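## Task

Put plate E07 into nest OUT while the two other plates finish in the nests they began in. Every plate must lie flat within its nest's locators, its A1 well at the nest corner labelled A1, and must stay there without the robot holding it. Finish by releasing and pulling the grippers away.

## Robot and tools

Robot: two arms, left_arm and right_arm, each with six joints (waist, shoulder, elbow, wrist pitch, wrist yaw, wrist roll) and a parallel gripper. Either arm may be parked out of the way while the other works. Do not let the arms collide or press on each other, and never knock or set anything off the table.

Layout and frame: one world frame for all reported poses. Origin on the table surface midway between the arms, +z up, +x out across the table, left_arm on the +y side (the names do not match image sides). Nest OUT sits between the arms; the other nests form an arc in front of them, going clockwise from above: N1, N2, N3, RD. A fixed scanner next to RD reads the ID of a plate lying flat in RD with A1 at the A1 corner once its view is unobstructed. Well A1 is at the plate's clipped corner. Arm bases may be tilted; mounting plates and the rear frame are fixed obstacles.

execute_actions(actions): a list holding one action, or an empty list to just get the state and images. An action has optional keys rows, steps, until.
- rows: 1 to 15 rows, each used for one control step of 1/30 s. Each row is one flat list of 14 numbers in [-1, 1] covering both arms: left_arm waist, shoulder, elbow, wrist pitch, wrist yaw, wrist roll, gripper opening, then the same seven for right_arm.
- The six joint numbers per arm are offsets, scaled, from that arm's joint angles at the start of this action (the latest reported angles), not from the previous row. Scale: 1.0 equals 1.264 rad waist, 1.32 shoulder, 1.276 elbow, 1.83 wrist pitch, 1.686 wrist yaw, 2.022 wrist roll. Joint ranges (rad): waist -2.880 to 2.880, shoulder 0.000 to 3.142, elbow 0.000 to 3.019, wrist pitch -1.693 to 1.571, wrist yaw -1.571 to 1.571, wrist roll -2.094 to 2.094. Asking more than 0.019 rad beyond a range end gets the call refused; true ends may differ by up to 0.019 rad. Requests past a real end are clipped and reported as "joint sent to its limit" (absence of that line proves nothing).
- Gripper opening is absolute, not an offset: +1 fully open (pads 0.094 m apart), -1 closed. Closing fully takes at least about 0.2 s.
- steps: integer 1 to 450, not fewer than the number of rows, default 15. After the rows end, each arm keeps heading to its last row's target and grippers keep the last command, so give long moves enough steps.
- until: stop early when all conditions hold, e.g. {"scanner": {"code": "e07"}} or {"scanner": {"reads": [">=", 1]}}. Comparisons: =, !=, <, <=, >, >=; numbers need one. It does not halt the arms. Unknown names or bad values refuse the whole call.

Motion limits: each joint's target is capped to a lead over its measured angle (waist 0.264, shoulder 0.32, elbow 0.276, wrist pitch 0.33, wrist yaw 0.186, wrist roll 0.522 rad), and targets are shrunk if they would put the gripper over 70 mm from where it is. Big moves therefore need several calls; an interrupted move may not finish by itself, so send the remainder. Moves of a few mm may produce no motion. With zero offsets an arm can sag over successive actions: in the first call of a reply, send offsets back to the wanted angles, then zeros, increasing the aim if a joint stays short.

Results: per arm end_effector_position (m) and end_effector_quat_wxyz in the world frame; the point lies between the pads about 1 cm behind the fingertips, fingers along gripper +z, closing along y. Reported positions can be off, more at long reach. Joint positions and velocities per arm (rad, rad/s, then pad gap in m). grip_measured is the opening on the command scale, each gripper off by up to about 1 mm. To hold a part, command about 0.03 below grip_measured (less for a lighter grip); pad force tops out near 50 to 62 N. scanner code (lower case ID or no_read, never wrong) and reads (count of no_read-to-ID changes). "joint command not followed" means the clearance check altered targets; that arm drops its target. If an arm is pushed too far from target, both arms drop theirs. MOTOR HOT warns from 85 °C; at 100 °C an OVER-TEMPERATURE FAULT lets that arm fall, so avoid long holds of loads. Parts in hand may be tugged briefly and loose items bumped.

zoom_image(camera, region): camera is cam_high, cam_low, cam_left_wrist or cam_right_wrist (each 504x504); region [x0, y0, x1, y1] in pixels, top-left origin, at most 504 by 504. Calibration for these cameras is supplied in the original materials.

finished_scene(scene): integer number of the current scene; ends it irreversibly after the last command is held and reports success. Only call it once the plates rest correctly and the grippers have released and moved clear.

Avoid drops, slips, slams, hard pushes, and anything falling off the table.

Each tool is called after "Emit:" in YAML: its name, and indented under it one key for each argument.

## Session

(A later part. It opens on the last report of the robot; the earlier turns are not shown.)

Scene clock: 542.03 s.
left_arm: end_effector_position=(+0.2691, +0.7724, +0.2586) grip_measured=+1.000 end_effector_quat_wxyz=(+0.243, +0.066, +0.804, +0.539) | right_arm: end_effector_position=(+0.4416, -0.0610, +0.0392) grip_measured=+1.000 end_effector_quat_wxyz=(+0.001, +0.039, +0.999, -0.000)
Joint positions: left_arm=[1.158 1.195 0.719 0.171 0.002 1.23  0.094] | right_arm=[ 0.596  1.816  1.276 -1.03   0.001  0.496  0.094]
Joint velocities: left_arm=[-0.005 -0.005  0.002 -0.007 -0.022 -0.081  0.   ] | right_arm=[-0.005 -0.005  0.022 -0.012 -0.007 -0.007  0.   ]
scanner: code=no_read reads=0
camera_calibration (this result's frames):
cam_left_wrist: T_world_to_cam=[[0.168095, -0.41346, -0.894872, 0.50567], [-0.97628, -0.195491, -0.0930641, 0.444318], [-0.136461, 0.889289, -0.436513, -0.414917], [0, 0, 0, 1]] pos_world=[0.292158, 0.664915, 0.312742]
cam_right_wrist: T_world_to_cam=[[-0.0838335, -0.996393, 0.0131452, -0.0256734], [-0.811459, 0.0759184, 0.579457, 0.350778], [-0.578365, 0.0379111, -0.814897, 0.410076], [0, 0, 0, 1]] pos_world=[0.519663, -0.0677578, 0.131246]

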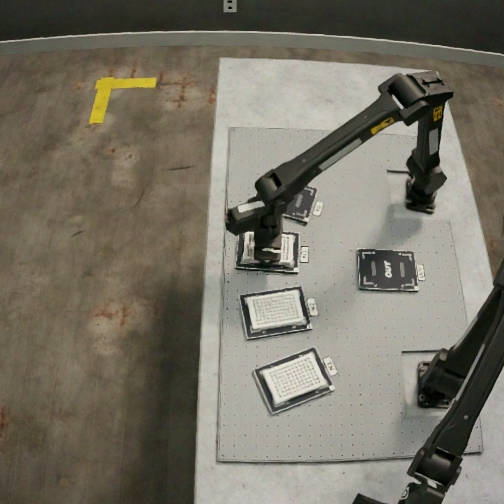

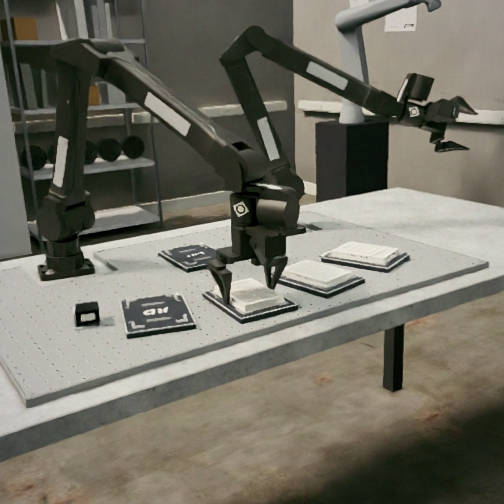

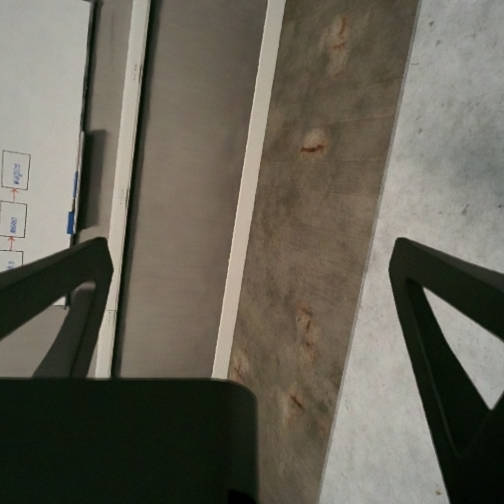

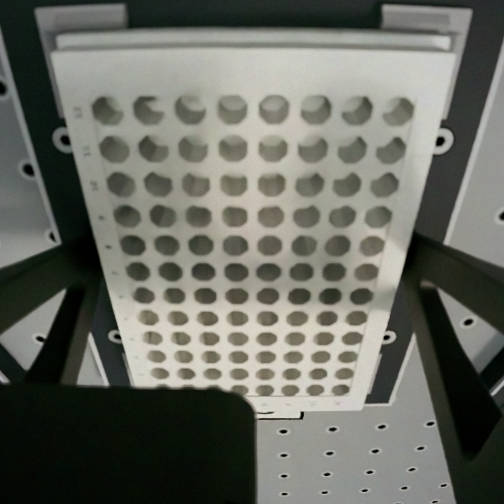

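Emit:
execute_actions:
  actions: []

Scene clock: 577.40 s.
left_arm: end_effector_position=(+0.2691, +0.7724, +0.2586) grip_measured=+1.000 end_effector_quat_wxyz=(+0.243, +0.066, +0.804, +0.539) | right_arm: end_effector_position=(+0.4416, -0.0610, +0.0392) grip_measured=+1.000 end_effector_quat_wxyz=(+0.001, +0.039, +0.999, -0.000)
Joint positions: left_arm=[1.158 1.195 0.719 0.171 0.002 1.23  0.094] | right_arm=[ 0.596  1.816  1.276 -1.03   0.001  0.496  0.094]
Joint velocities: left_arm=[ 0.015  0.015 -0.002 -0.002 -0.081  0.007  0.   ] | right_arm=[-0.015 -0.024 -0.022  0.007  0.007  0.066  0.   ]
scanner: code=no_read reads=0
camera_calibration (this result's frames):
cam_left_wrist: T_world_to_cam=[[0.168095, -0.41346, -0.894872, 0.50567], [-0.97628, -0.195491, -0.0930641, 0.444318], [-0.136461, 0.889289, -0.436513, -0.414917], [0, 0, 0, 1]] pos_world=[0.292158, 0.664915, 0.312742]
cam_right_wrist: T_world_to_cam=[[-0.0838335, -0.996393, 0.0131452, -0.0256734], [-0.811459, 0.0759184, 0.579457, 0.350778], [-0.578365, 0.0379111, -0.814897, 0.410076], [0, 0, 0, 1]] pos_world=[0.519663, -0.0677578, 0.131246]

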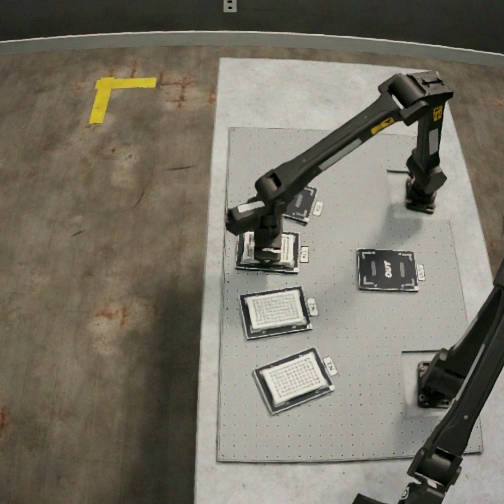

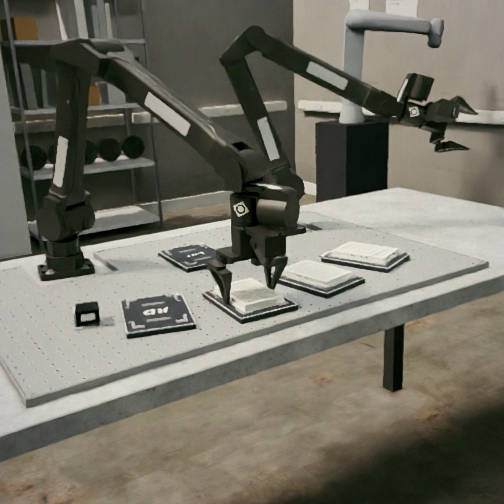

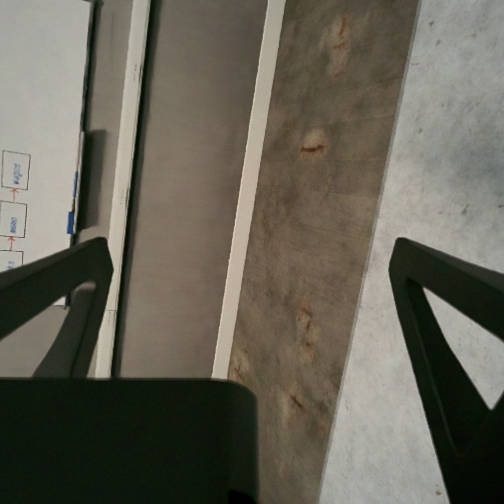

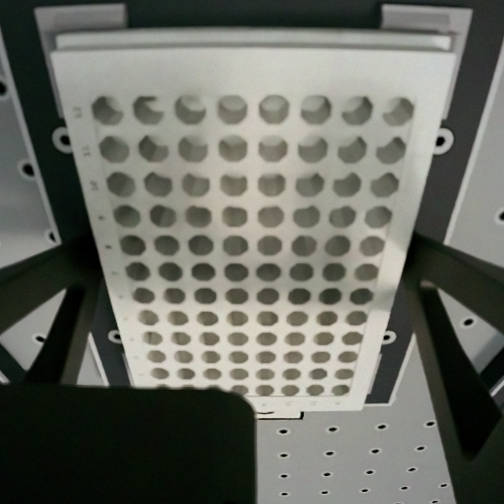

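Emit:
execute_actions:
  actions:
    - {"rows": [[0.002,0.004,0.025,0.015,0,0,1, -0.008,0.021,-0.006,0.006,0,0,0.9],[0.002,0.004,0.025,0.015,0,0,1, -0.008,0.021,-0.006,0.006,0,0,0.85],[0.002,0.004,0.025,0.015,0,0,1, -0.008,0.021,-0.006,0.006,0,0,0.8],[0.002,0.004,0.025,0.015,0,0,1, -0.008,0.021,-0.006,0.006,0,0,0.75],[0.002,0.004,0.025,0.015,0,0,1, -0.008,0.021,-0.006,0.006,0,0,0.7]], "steps": 15}

Scene clock: 584.37 s.
left_arm: end_effector_position=(+0.2691, +0.7724, +0.2586) grip_measured=+1.000 end_effector_quat_wxyz=(+0.243, +0.066, +0.804, +0.539) | right_arm: end_effector_position=(+0.4416, -0.0610, +0.0392) grip_measured=+0.780 end_effector_quat_wxyz=(+0.001, +0.039, +0.999, -0.000)
Joint positions: left_arm=[1.158 1.195 0.719 0.171 0.002 1.23  0.094] | right_arm=[ 0.596  1.816  1.276 -1.03   0.001  0.496  0.084]
Joint velocities: left_arm=[ 0.005 -0.005  0.007 -0.007  0.037 -0.081  0.   ] | right_arm=[ 0.005 -0.005 -0.007 -0.007  0.037 -0.081 -0.001]
scanner: code=no_read reads=0
camera_calibration (this result's frames):
cam_left_wrist: T_world_to_cam=[[0.168095, -0.41346, -0.894872, 0.50567], [-0.97628, -0.195491, -0.0930641, 0.444318], [-0.136461, 0.889289, -0.436513, -0.414917], [0, 0, 0, 1]] pos_world=[0.292158, 0.664915, 0.312742]
cam_right_wrist: T_world_to_cam=[[-0.0838335, -0.996393, 0.0131452, -0.0256734], [-0.811459, 0.0759184, 0.579457, 0.350778], [-0.578365, 0.0379111, -0.814897, 0.410076], [0, 0, 0, 1]] pos_world=[0.519663, -0.0677578, 0.131246]

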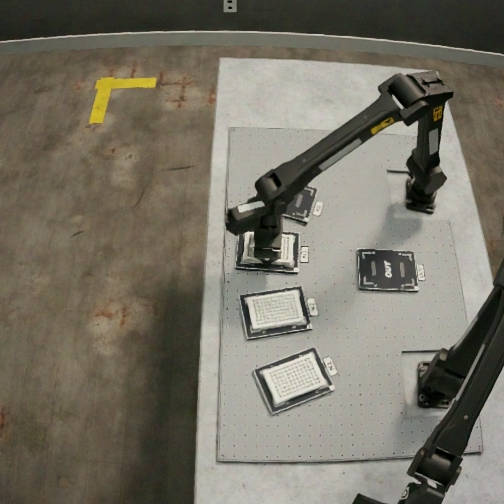

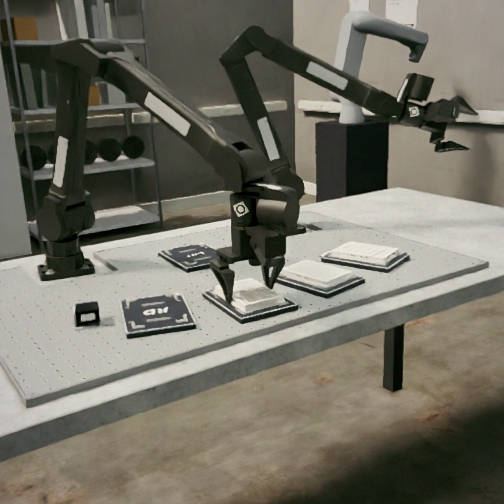

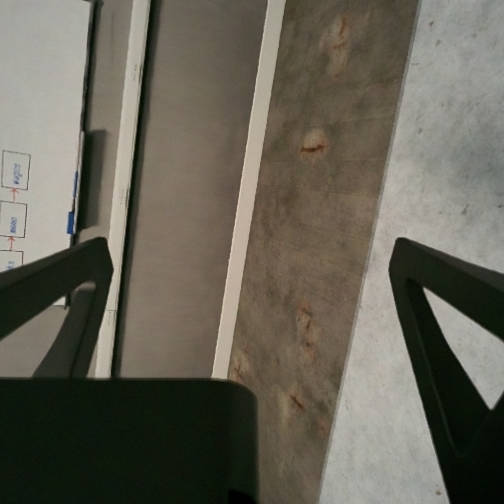

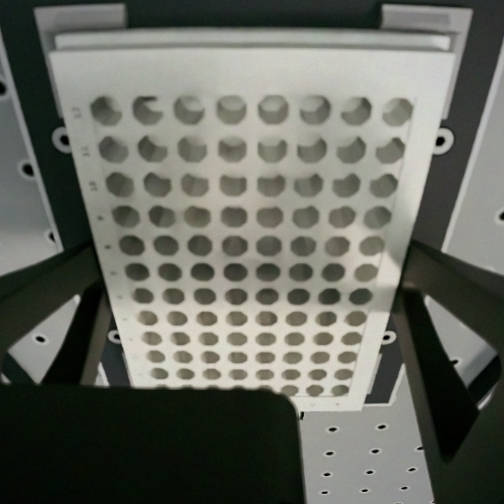

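Emit:
execute_actions:
  actions:
    - {"rows": [[0.002,0.004,0.025,0.015,0,0,1, -0.008,0.021,-0.006,0.006,0,0,0.73]], "steps": 6}

Scene clock: 588.67 s.
left_arm: end_effector_position=(+0.2691, +0.7724, +0.2586) grip_measured=+1.000 end_effector_quat_wxyz=(+0.243, +0.066, +0.804, +0.539) | right_arm: end_effector_position=(+0.4416, -0.0610, +0.0392) grip_measured=+0.780 end_effector_quat_wxyz=(+0.001, +0.039, +0.999, -0.000)
Joint positions: left_arm=[1.158 1.195 0.719 0.171 0.002 1.23  0.094] | right_arm=[ 0.596  1.816  1.276 -1.03   0.001  0.496  0.084]
Joint velocities: left_arm=[-0.015 -0.005 -0.012  0.007  0.007 -0.037  0.   ] | right_arm=[ 0.005 -0.015 -0.002 -0.007 -0.022 -0.007  0.001]
scanner: code=no_read reads=0
camera_calibration (this result's frames):
cam_left_wrist: T_world_to_cam=[[0.168095, -0.41346, -0.894872, 0.50567], [-0.97628, -0.195491, -0.0930641, 0.444318], [-0.136461, 0.889289, -0.436513, -0.414917], [0, 0, 0, 1]] pos_world=[0.292158, 0.664915, 0.312742]
cam_right_wrist: T_world_to_cam=[[-0.0838335, -0.996393, 0.0131452, -0.0256734], [-0.811459, 0.0759184, 0.579457, 0.350778], [-0.578365, 0.0379111, -0.814897, 0.410076], [0, 0, 0, 1]] pos_world=[0.519663, -0.0677578, 0.131246]

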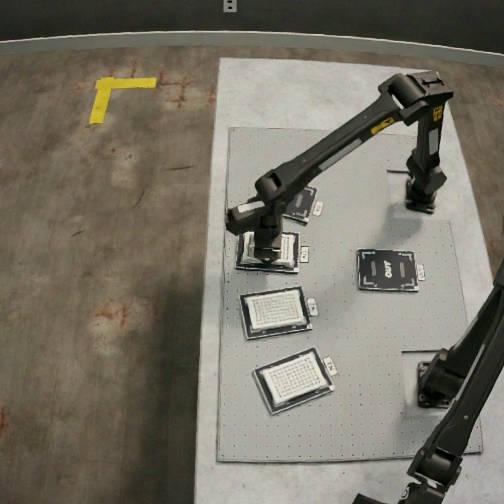

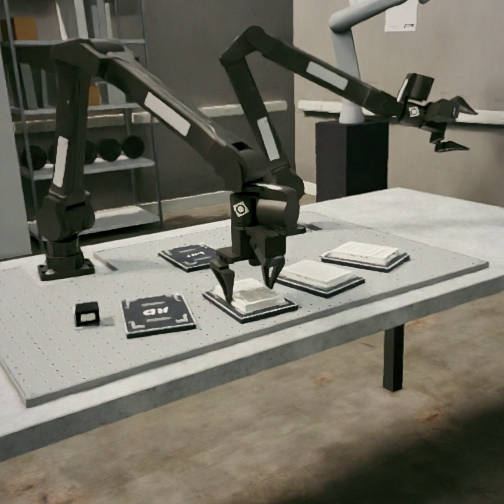

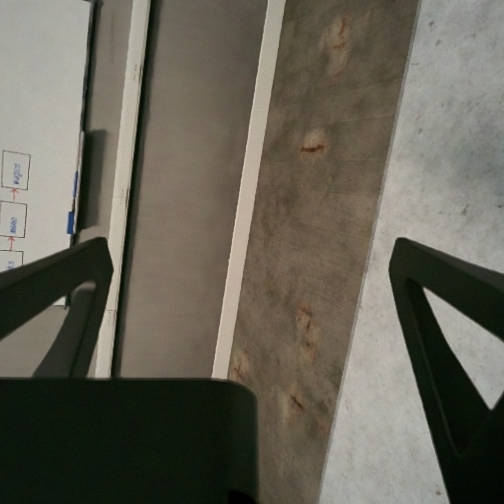

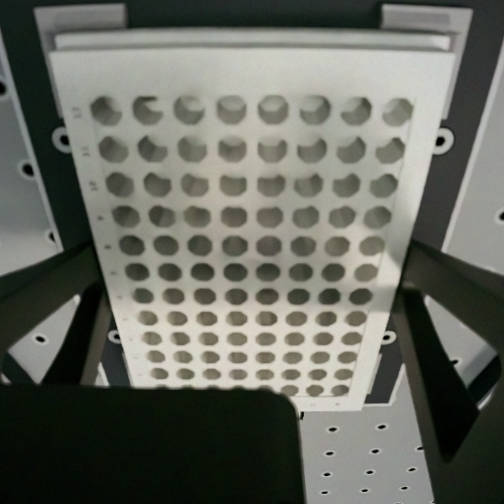

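Emit:
zoom_image:
  camera: "cam_low"
  region: [60, 270, 220, 360]

Emit:
zoom_image:
  camera: "cam_high"
  region: [220, 140, 360, 290]

Region (60, 270, 220, 360) of cam_low's 504x504 image, scaled by 3.150, with more detail than that image has; it fills the top 284 rows of this view, and the rest is white.

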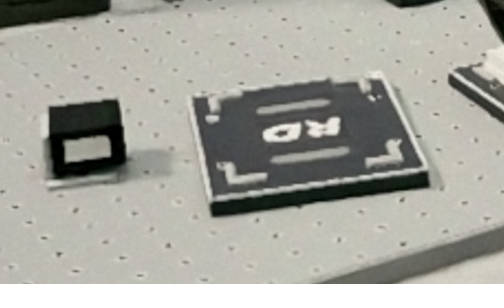

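Region (220, 140, 360, 290) of cam_high's 504x504 image, scaled by 3.360, with more detail than that image has; it fills the left 470 columns of this view, and the rest is white.

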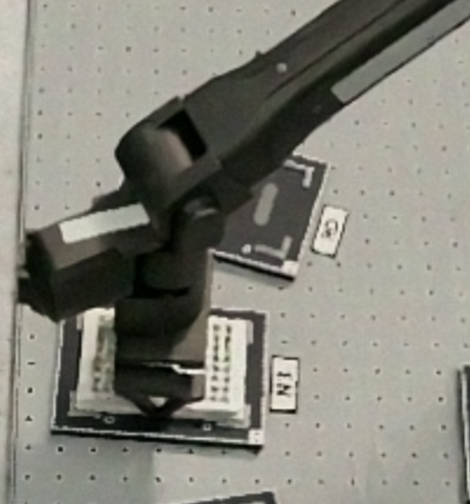

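Emit:
execute_actions:
  actions:
    - {"rows": [ [0.002,0.004,0.025,0.015,0,0,1, -0.004,0.008,0.002,0.000,0,0,0.745], [0.002,0.004,0.025,0.015,0,0,1, -0.004,0.000,0.0094,-0.0055,0,0,0.745], [0.002,0.004,0.025,0.015,0,0,1, -0.004,-0.0022,0.0118,-0.0087,0,0,0.745], [0.002,0.004,0.025,0.015,0,0,1, -0.004,-0.0054,0.0154,-0.0136,0,0,0.745], [0.002,0.004,0.025,0.015,0,0,1, -0.004,-0.0108,0.0214,-0.0217,0,0,0.745], [0.002,0.004,0.025,0.015,0,0,1, -0.004,-0.0172,0.0286,-0.0315,0,0,0.745], [0.002,0.004,0.025,0.015,0,0,1, -0.004,-0.0243,0.0364,-0.0420,0,0,0.745], [0.002,0.004,0.025,0.015,0,0,1, -0.004,-0.0313,0.0441,-0.0525,0,0,0.745], [0.002,0.004,0.025,0.015,0,0,1, -0.004,-0.0377,0.0513,-0.0623,0,0,0.745], [0.002,0.004,0.025,0.015,0,0,1, -0.004,-0.0431,0.0573,-0.0704,0,0,0.745], [0.002,0.004,0.025,0.015,0,0,1, -0.004,-0.0474,0.0621,-0.0769,0,0,0.745], [0.002,0.004,0.025,0.015,0,0,1, -0.004,-0.0507,0.0657,-0.0817,0,0,0.745], [0.002,0.004,0.025,0.015,0,0,1, -0.004,-0.0528,0.0681,-0.0850,0,0,0.745], [0.002,0.004,0.025,0.015,0,0,1, -0.004,-0.0539,0.0693,-0.0866,0,0,0.745] ], "steps": 22}

Scene clock: 671.43 s.
left_arm: end_effector_position=(+0.2691, +0.7724, +0.2586) grip_measured=+1.000 end_effector_quat_wxyz=(+0.243, +0.066, +0.804, +0.539) | right_arm: end_effector_position=(+0.4347, -0.0641, +0.0958) grip_measured=+0.780 end_effector_quat_wxyz=(-0.005, +0.039, +0.999, -0.003)
Joint positions: left_arm=[1.158 1.195 0.719 0.171 0.002 1.23  0.094] | right_arm=[ 0.596  1.738  1.331 -1.175  0.001  0.496  0.084]
Joint velocities: left_arm=[-0.015 -0.005 -0.017 -0.017 -0.022  0.037  0.   ] | right_arm=[-0.005 -0.015  0.012 -0.027 -0.066 -0.007  0.001]
scanner: code=no_read reads=0
camera_calibration (this result's frames):
cam_left_wrist: T_world_to_cam=[[0.168095, -0.41346, -0.894872, 0.50567], [-0.97628, -0.195491, -0.0930641, 0.444318], [-0.136461, 0.889289, -0.436513, -0.414917], [0, 0, 0, 1]] pos_world=[0.292158, 0.664915, 0.312742]
cam_right_wrist: T_world_to_cam=[[-0.0836529, -0.996307, 0.0193449, -0.0307653], [-0.805036, 0.079009, 0.587941, 0.309247], [-0.587298, 0.0336096, -0.808673, 0.455346], [0, 0, 0, 1]] pos_world=[0.513805, -0.070389, 0.187002]

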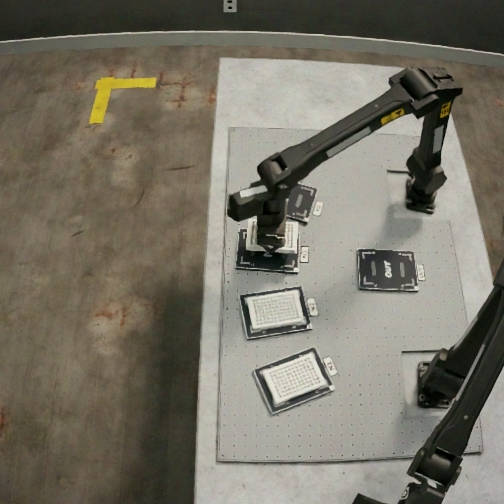

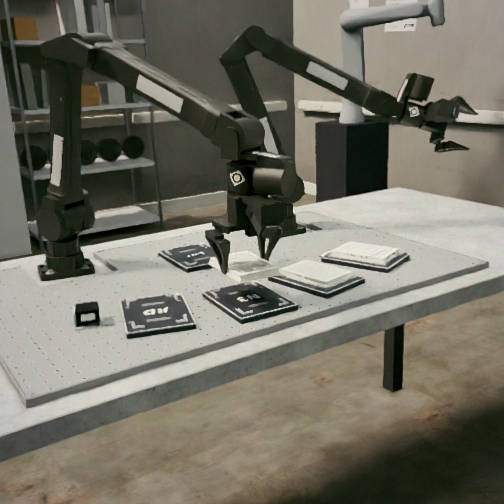

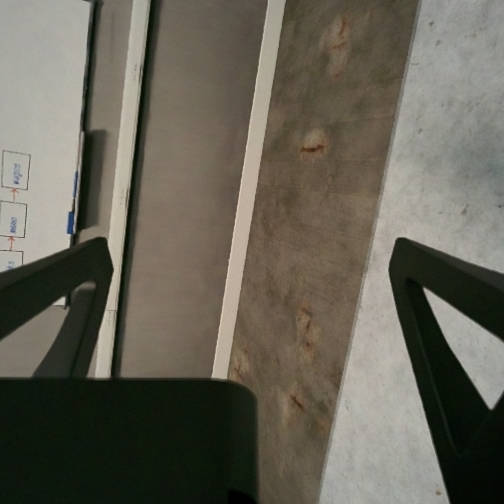

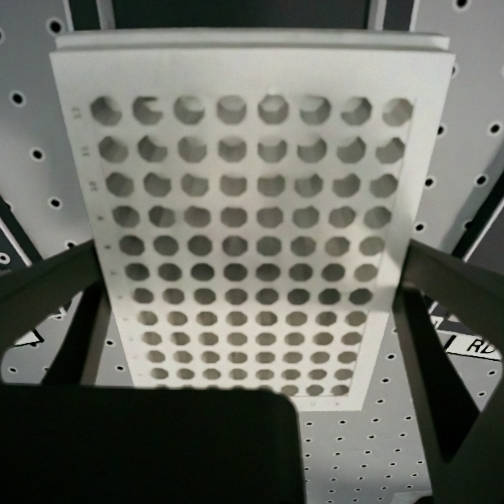

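Emit:
execute_actions:
  actions:
    - {"rows": [ [0.002,0.004,0.025,0.015,0,0,1, -0.008,0.004,0.010,-0.002,0,-0.003,0.745], [0.002,0.004,0.025,0.015,0,0,1, -0.018,0.000,-0.004,0.004,0,-0.007,0.745], [0.002,0.004,0.025,0.015,0,0,1, -0.033,-0.006,-0.024,0.012,0,-0.012,0.745], [0.002,0.004,0.025,0.015,0,0,1, -0.053,-0.015,-0.043,0.020,0,-0.017,0.745], [0.002,0.004,0.025,0.015,0,0,1, -0.078,-0.026,-0.064,0.028,0,-0.023,0.745], [0.002,0.004,0.025,0.015,0,0,1, -0.105,-0.038,-0.087,0.036,0,-0.030,0.745], [0.002,0.004,0.025,0.015,0,0,1, -0.133,-0.050,-0.110,0.044,0,-0.037,0.745], [0.002,0.004,0.025,0.015,0,0,1, -0.161,-0.062,-0.133,0.052,0,-0.044,0.745], [0.002,0.004,0.025,0.015,0,0,1, -0.189,-0.074,-0.156,0.060,0,-0.051,0.745], [0.002,0.004,0.025,0.015,0,0,1, -0.216,-0.085,-0.178,0.067,0,-0.058,0.745], [0.002,0.004,0.025,0.015,0,0,1, -0.241,-0.095,-0.198,0.074,0,-0.064,0.745], [0.002,0.004,0.025,0.015,0,0,1, -0.261,-0.104,-0.215,0.080,0,-0.069,0.745], [0.002,0.004,0.025,0.015,0,0,1, -0.275,-0.110,-0.227,0.084,0,-0.073,0.745], [0.002,0.004,0.025,0.015,0,0,1, -0.283,-0.114,-0.234,0.087,0,-0.076,0.745], [0.002,0.004,0.025,0.015,0,0,1, -0.286,-0.116,-0.237,0.088,0,-0.0774,0.745] ], "steps": 32}

Scene clock: 722.87 s.
left_arm: end_effector_position=(+0.2691, +0.7724, +0.2586) grip_measured=+1.000 end_effector_quat_wxyz=(+0.243, +0.066, +0.804, +0.539) | right_arm: end_effector_position=(+0.3936, -0.2450, +0.0586) grip_measured=+0.780 end_effector_quat_wxyz=(-0.008, +0.148, +0.989, -0.004)
Joint positions: left_arm=[1.158 1.195 0.719 0.171 0.002 1.23  0.094] | right_arm=[ 0.232  1.591  1.03  -1.027  0.004  0.35   0.084]
Joint velocities: left_arm=[-0.015  0.015  0.017 -0.007 -0.095  0.022  0.   ] | right_arm=[-0.015 -0.005  0.007  0.012 -0.037 -0.037  0.   ]
scanner: code=no_read reads=0
camera_calibration (this result's frames):
cam_left_wrist: T_world_to_cam=[[0.168095, -0.41346, -0.894872, 0.50567], [-0.97628, -0.195491, -0.0930641, 0.444318], [-0.136461, 0.889289, -0.436513, -0.414917], [0, 0, 0, 1]] pos_world=[0.292158, 0.664915, 0.312742]
cam_right_wrist: T_world_to_cam=[[-0.296827, -0.954664, 0.0226025, -0.119809], [-0.765198, 0.251944, 0.592449, 0.33872], [-0.571284, 0.158559, -0.805291, 0.431298], [0, 0, 0, 1]] pos_world=[0.470019, -0.268102, 0.149354]

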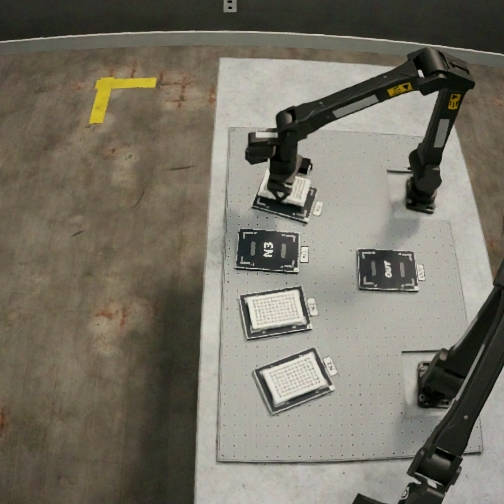

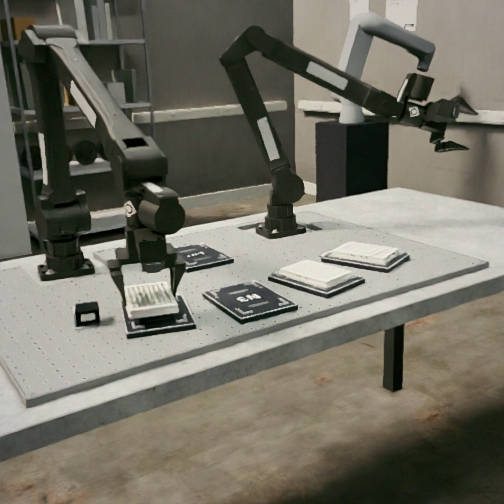

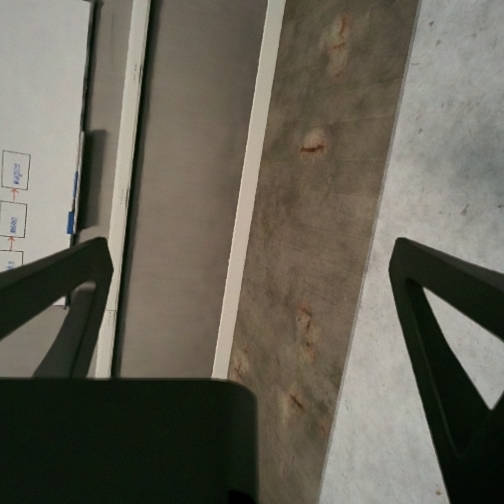

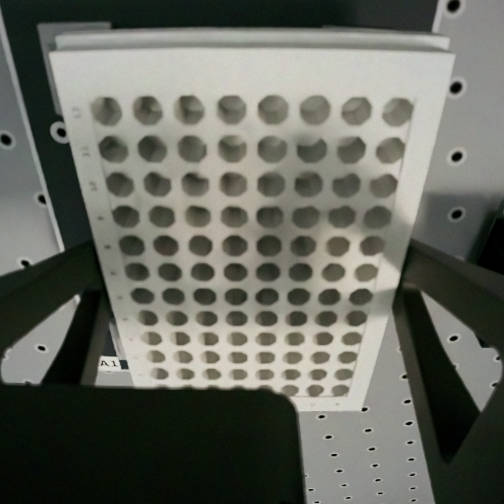

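Emit:
zoom_image:
  camera: "cam_right_wrist"
  region: [0, 0, 200, 400]

Emit:
zoom_image:
  camera: "cam_high"
  region: [230, 130, 350, 250]

Region (0, 0, 200, 400) of cam_right_wrist's 504x504 image, scaled by 1.260, with more detail than that image has.

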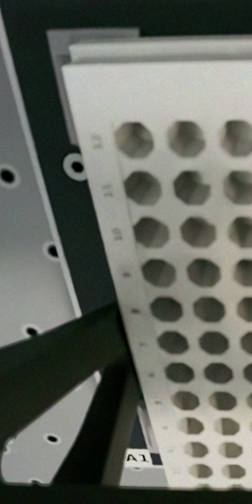

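Region (230, 130, 350, 250) of cam_high's 504x504 image, scaled by 4.200, with more detail than that image has.

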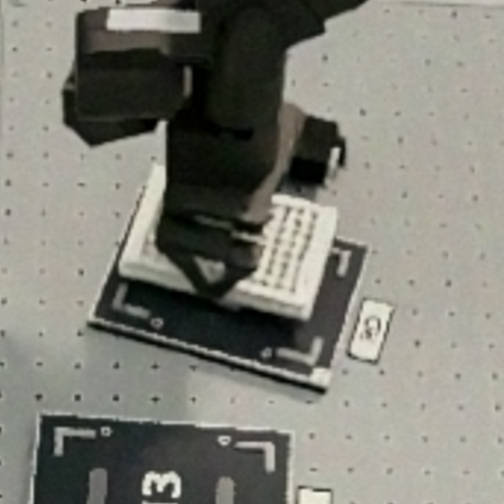

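Emit:
execute_actions:
  actions:
    - {"rows": [ [0.002,0.004,0.025,0.015,0,0,1, 0.004,-0.003,-0.003,0.009,0,0.000,0.745], [0.002,0.004,0.025,0.015,0,0,1, 0.007,-0.001,-0.006,0.012,0,0.004,0.745], [0.002,0.004,0.025,0.015,0,0,1, 0.010,0.001,-0.010,0.016,0,0.006,0.745], [0.002,0.004,0.025,0.015,0,0,1, 0.013,0.002,-0.015,0.021,0,0.008,0.745], [0.002,0.004,0.025,0.015,0,0,1, 0.015,0.003,-0.019,0.025,0,0.010,0.745], [0.002,0.004,0.025,0.015,0,0,1, 0.017,0.004,-0.023,0.029,0,0.012,0.745], [0.002,0.004,0.025,0.015,0,0,1, 0.0185,0.004,-0.0253,0.031,0,0.013,0.745], [0.002,0.004,0.025,0.015,0,0,1, 0.019,0.004,-0.0263,0.0319,0,0.0138,0.745] ], "steps": 18}

Scene clock: 790.53 s.
left_arm: end_effector_position=(+0.2691, +0.7724, +0.2586) grip_measured=+1.000 end_effector_quat_wxyz=(+0.243, +0.066, +0.804, +0.539) | right_arm: end_effector_position=(+0.3915, -0.2396, +0.0493) grip_measured=+0.780 end_effector_quat_wxyz=(+0.001, +0.150, +0.989, -0.002)
Joint positions: left_arm=[1.158 1.195 0.719 0.171 0.002 1.23  0.094] | right_arm=[ 0.245  1.591  1.001 -0.98   0.004  0.368  0.084]
Joint velocities: left_arm=[-0.005  0.005  0.002  0.002  0.081 -0.007  0.   ] | right_arm=[-0.005 -0.015 -0.007 -0.012 -0.007  0.051  0.001]
scanner: code=no_read reads=0
camera_calibration (this result's frames):
cam_left_wrist: T_world_to_cam=[[0.168095, -0.41346, -0.894872, 0.50567], [-0.97628, -0.195491, -0.0930641, 0.444318], [-0.136461, 0.889289, -0.436513, -0.414917], [0, 0, 0, 1]] pos_world=[0.292158, 0.664915, 0.312742]
cam_right_wrist: T_world_to_cam=[[-0.301168, -0.953427, 0.0166078, -0.11275], [-0.774222, 0.254654, 0.579424, 0.346077], [-0.556668, 0.161646, -0.814857, 0.417201], [0, 0, 0, 1]] pos_world=[0.466226, -0.263067, 0.141307]

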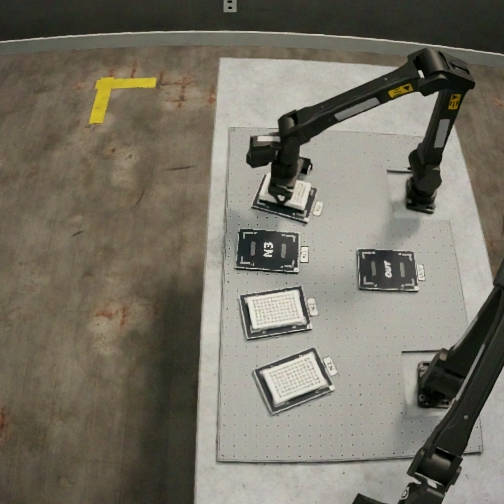

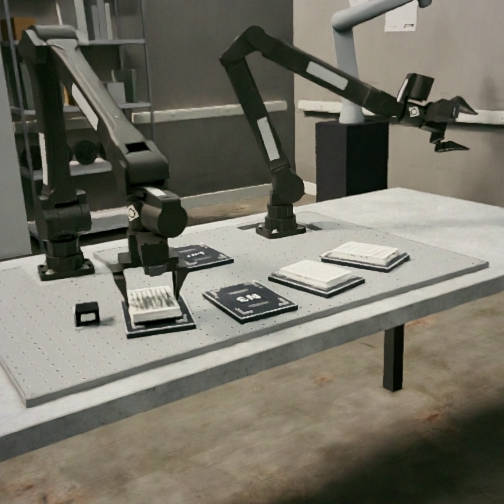

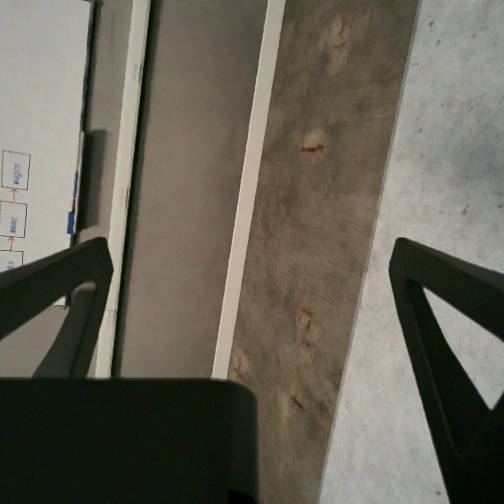

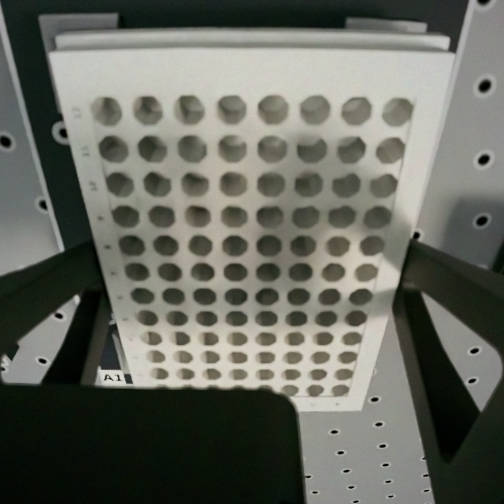

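Emit:
zoom_image:
  camera: "cam_right_wrist"
  region: [0, 0, 160, 200]

Emit:
zoom_image:
  camera: "cam_right_wrist"
  region: [340, 0, 504, 200]

Region (0, 0, 160, 200) of cam_right_wrist's 504x504 image, scaled by 2.520, with more detail than that image has; it fills the left 403 columns of this view, and the rest is white.

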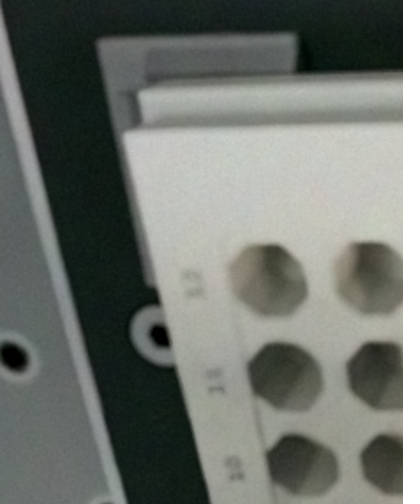

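Region (340, 0, 504, 200) of cam_right_wrist's 504x504 image, scaled by 2.520, with more detail than that image has; it fills the left 413 columns of this view, and the rest is white.

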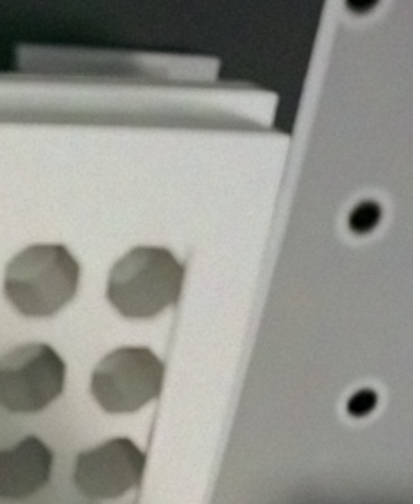

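Emit:
zoom_image:
  camera: "cam_right_wrist"
  region: [0, 0, 504, 70]

Emit:
zoom_image:
  camera: "cam_right_wrist"
  region: [320, 0, 480, 70]

Region (0, 0, 504, 70) of cam_right_wrist's 504x504 image, scaled by 1.000; it fills the top 70 rows of this view, and the rest is white.

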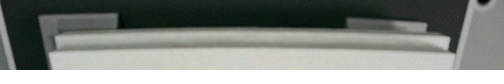

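Region (320, 0, 480, 70) of cam_right_wrist's 504x504 image, scaled by 3.150, with more detail than that image has; it fills the top 220 rows of this view, and the rest is white.

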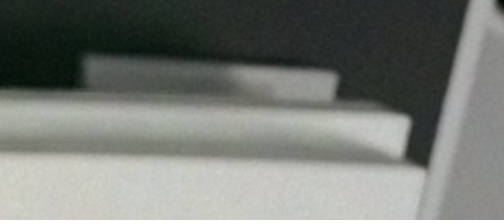

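Emit:
zoom_image:
  camera: "cam_right_wrist"
  region: [0, 0, 126, 252]

Emit:
zoom_image:
  camera: "cam_right_wrist"
  region: [0, 252, 200, 420]

Region (0, 0, 126, 252) of cam_right_wrist's 504x504 image, scaled by 2.000, with more detail than that image has.

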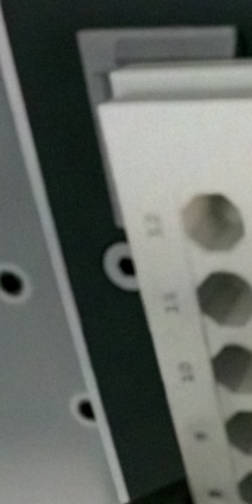

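Region (0, 252, 200, 420) of cam_right_wrist's 504x504 image, scaled by 2.520, with more detail than that image has; it fills the top 423 rows of this view, and the rest is white.

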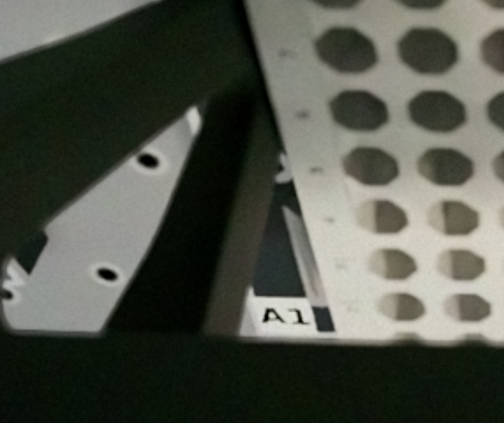

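Emit:
execute_actions:
  actions:
    - {"rows": [ [0.002,0.004,0.025,0.015,0,0,1, 0.010,0.004,-0.003,0.005,0,0.007,0.745], [0.002,0.004,0.025,0.015,0,0,1, 0.012,0.004,-0.003,0.005,0,0.010,0.745], [0.002,0.004,0.025,0.015,0,0,1, 0.014,0.004,-0.003,0.005,0,0.013,0.745], [0.002,0.004,0.025,0.015,0,0,1, 0.016,0.004,-0.003,0.005,0,0.016,0.745], [0.002,0.004,0.025,0.015,0,0,1, 0.018,0.004,-0.003,0.005,0,0.019,0.745], [0.002,0.004,0.025,0.015,0,0,1, 0.0195,0.004,-0.003,0.005,0,0.0211,0.745] ], "steps": 14}

Scene clock: 911.00 s.
left_arm: end_effector_position=(+0.2691, +0.7724, +0.2586) grip_measured=+1.000 end_effector_quat_wxyz=(+0.243, +0.066, +0.804, +0.539) | right_arm: end_effector_position=(+0.3910, -0.2336, +0.0493) grip_measured=+0.780 end_effector_quat_wxyz=(+0.001, +0.158, +0.987, -0.002)
Joint positions: left_arm=[1.158 1.195 0.719 0.171 0.002 1.23  0.094] | right_arm=[ 0.26   1.591  1.001 -0.98   0.004  0.398  0.084]
Joint velocities: left_arm=[-0.024 -0.005  0.007 -0.012 -0.066 -0.022  0.   ] | right_arm=[-0.005 -0.005 -0.017 -0.002  0.007 -0.007 -0.   ]
scanner: code=no_read reads=0
camera_calibration (this result's frames):
cam_left_wrist: T_world_to_cam=[[0.168095, -0.41346, -0.894872, 0.50567], [-0.97628, -0.195491, -0.0930641, 0.444318], [-0.136461, 0.889289, -0.436513, -0.414917], [0, 0, 0, 1]] pos_world=[0.292158, 0.664915, 0.312742]
cam_right_wrist: T_world_to_cam=[[-0.316406, -0.948479, 0.016557, -0.100043], [-0.770113, 0.267017, 0.579333, 0.345503], [-0.553907, 0.170554, -0.814922, 0.416997], [0, 0, 0, 1]] pos_world=[0.4654, -0.258264, 0.141315]

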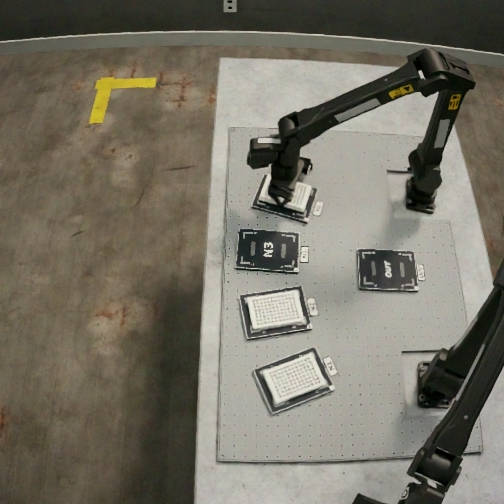

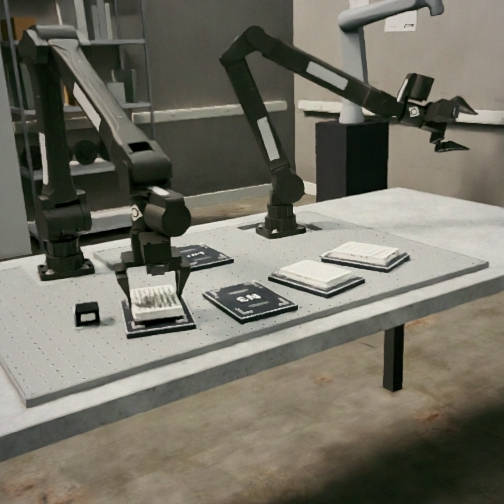

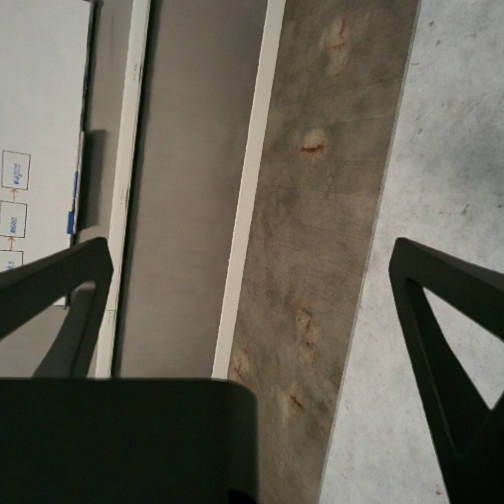

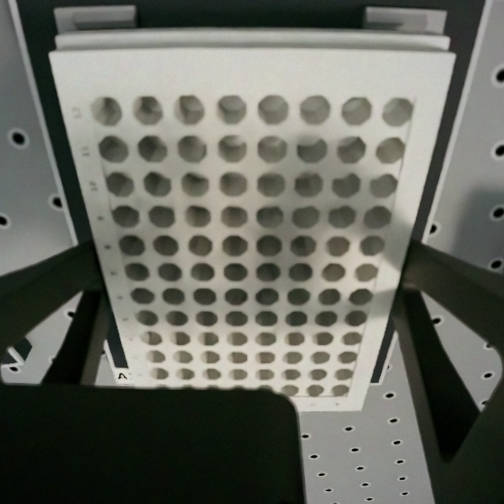

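Looks centred now. Zoom for a precise check.

Emit:
zoom_image:
  camera: "cam_right_wrist"
  region: [0, 0, 170, 170]

Emit:
zoom_image:
  camera: "cam_right_wrist"
  region: [334, 0, 504, 170]

Region (0, 0, 170, 170) of cam_right_wrist's 504x504 image, scaled by 2.965, with more detail than that image has.

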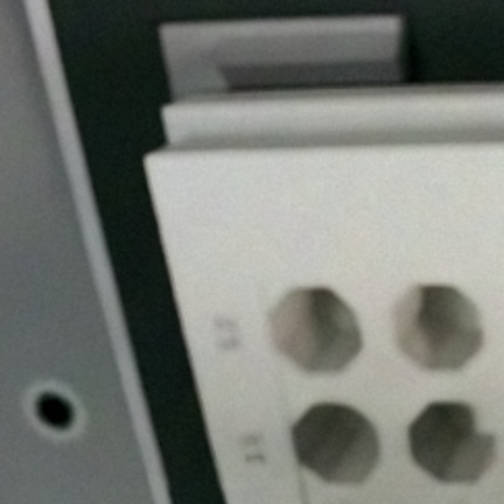

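Region (334, 0, 504, 170) of cam_right_wrist's 504x504 image, scaled by 2.965, with more detail than that image has.

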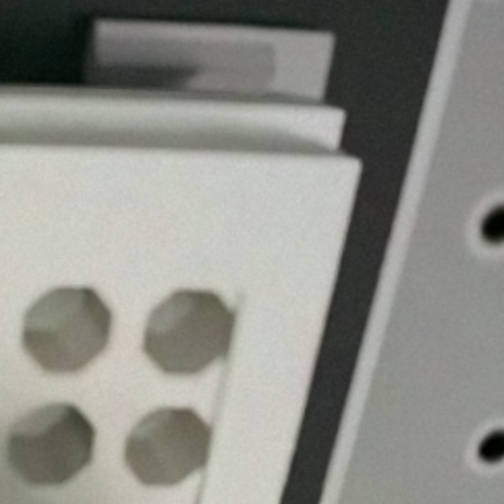

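Emit:
execute_actions:
  actions:
    - {"rows": [ [0.002,0.004,0.025,0.015,0,0,1, 0.006,0.008,-0.003,0.005,0,0.005,0.745], [0.002,0.004,0.025,0.015,0,0,1, 0.008,0.013,-0.004,0.007,0,0.006,0.745], [0.002,0.004,0.025,0.015,0,0,1, 0.009,0.018,-0.005,0.009,0,0.007,0.745], [0.002,0.004,0.025,0.015,0,0,1, 0.0098,0.021,-0.006,0.011,0,0.007,0.745], [0.002,0.004,0.025,0.015,0,0,1, 0.0098,0.024,-0.0075,0.013,0,0.007,0.745], [0.002,0.004,0.025,0.015,0,0,1, 0.0098,0.026,-0.0085,0.014,0,0.007,0.745] ], "steps": 16}

Scene clock: 958.83 s.
left_arm: end_effector_position=(+0.2691, +0.7724, +0.2586) grip_measured=+1.000 end_effector_quat_wxyz=(+0.243, +0.066, +0.804, +0.539) | right_arm: end_effector_position=(+0.3914, -0.2335, +0.0437) grip_measured=+0.780 end_effector_quat_wxyz=(-0.000, +0.160, +0.987, -0.002)
Joint positions: left_arm=[1.158 1.195 0.719 0.171 0.002 1.23  0.094] | right_arm=[ 0.26   1.602  0.997 -0.967  0.004  0.403  0.084]
Joint velocities: left_arm=[ 0.015  0.005 -0.002 -0.007 -0.007 -0.007  0.   ] | right_arm=[-0.015  0.005 -0.022 -0.002  0.007 -0.081 -0.   ]
scanner: code=no_read reads=0
camera_calibration (this result's frames):
cam_left_wrist: T_world_to_cam=[[0.168095, -0.41346, -0.894872, 0.50567], [-0.97628, -0.195491, -0.0930641, 0.444318], [-0.136461, 0.889289, -0.436513, -0.414917], [0, 0, 0, 1]] pos_world=[0.292158, 0.664915, 0.312742]
cam_right_wrist: T_world_to_cam=[[-0.320719, -0.947019, 0.0171542, -0.0978014], [-0.768012, 0.270611, 0.580455, 0.349017], [-0.554344, 0.172988, -0.814112, 0.413297], [0, 0, 0, 1]] pos_world=[0.465792, -0.258563, 0.135559]

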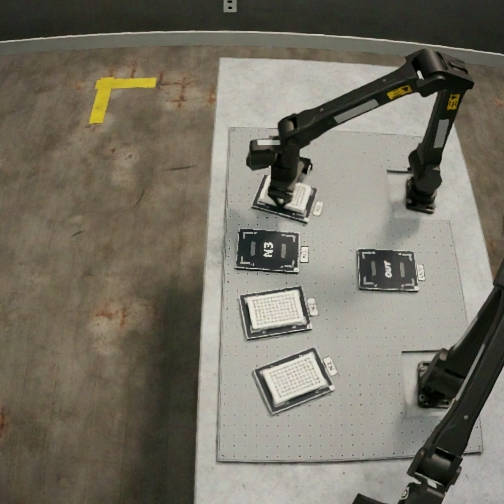

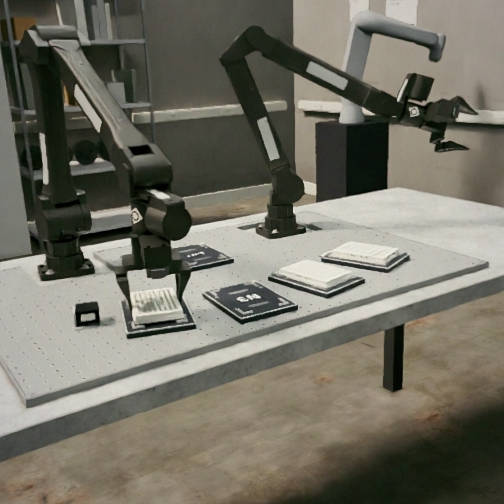

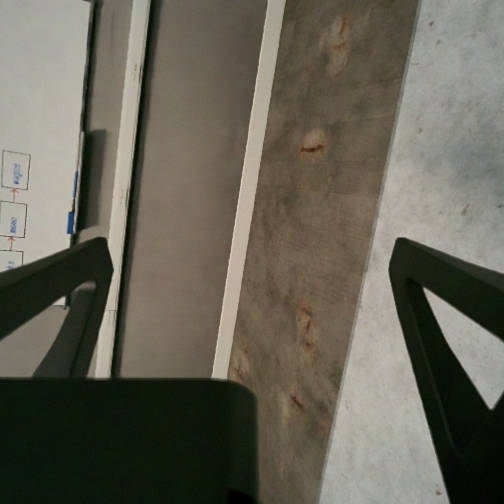

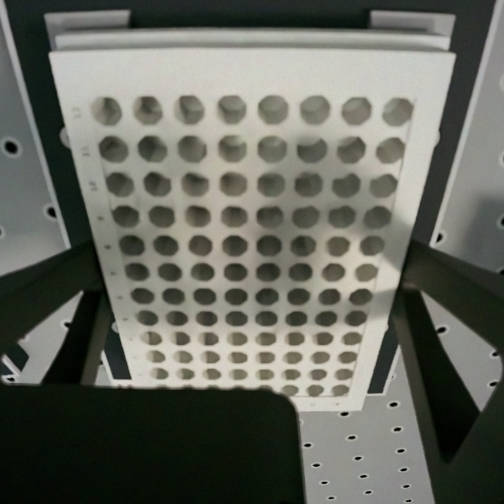

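Emit:
zoom_image:
  camera: "cam_right_wrist"
  region: [0, 0, 170, 170]

Emit:
zoom_image:
  camera: "cam_right_wrist"
  region: [334, 0, 504, 170]

Emit:
zoom_image:
  camera: "cam_right_wrist"
  region: [60, 280, 440, 430]

Region (0, 0, 170, 170) of cam_right_wrist's 504x504 image, scaled by 2.965, with more detail than that image has.

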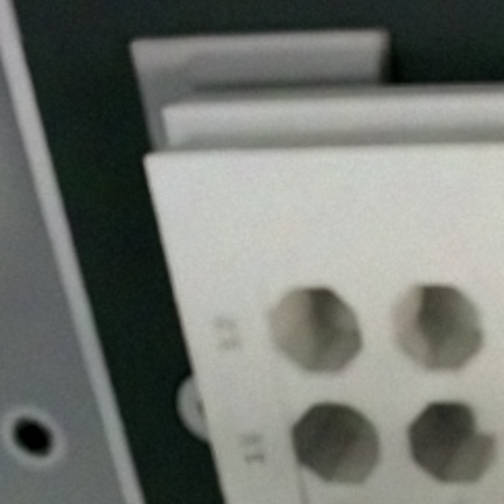

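Region (334, 0, 504, 170) of cam_right_wrist's 504x504 image, scaled by 2.965, with more detail than that image has.

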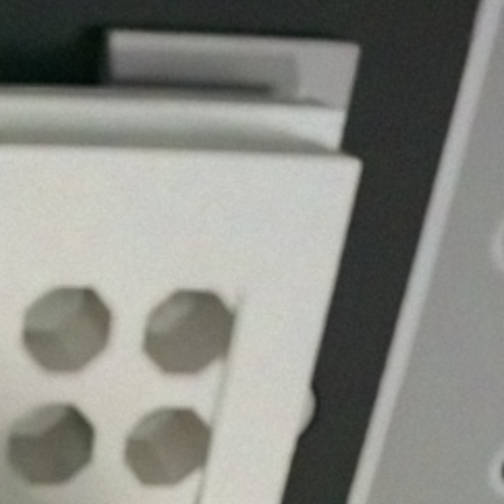

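Region (60, 280, 440, 430) of cam_right_wrist's 504x504 image, scaled by 1.326, with more detail than that image has; it fills the top 199 rows of this view, and the rest is white.

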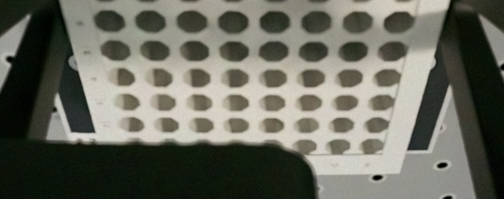

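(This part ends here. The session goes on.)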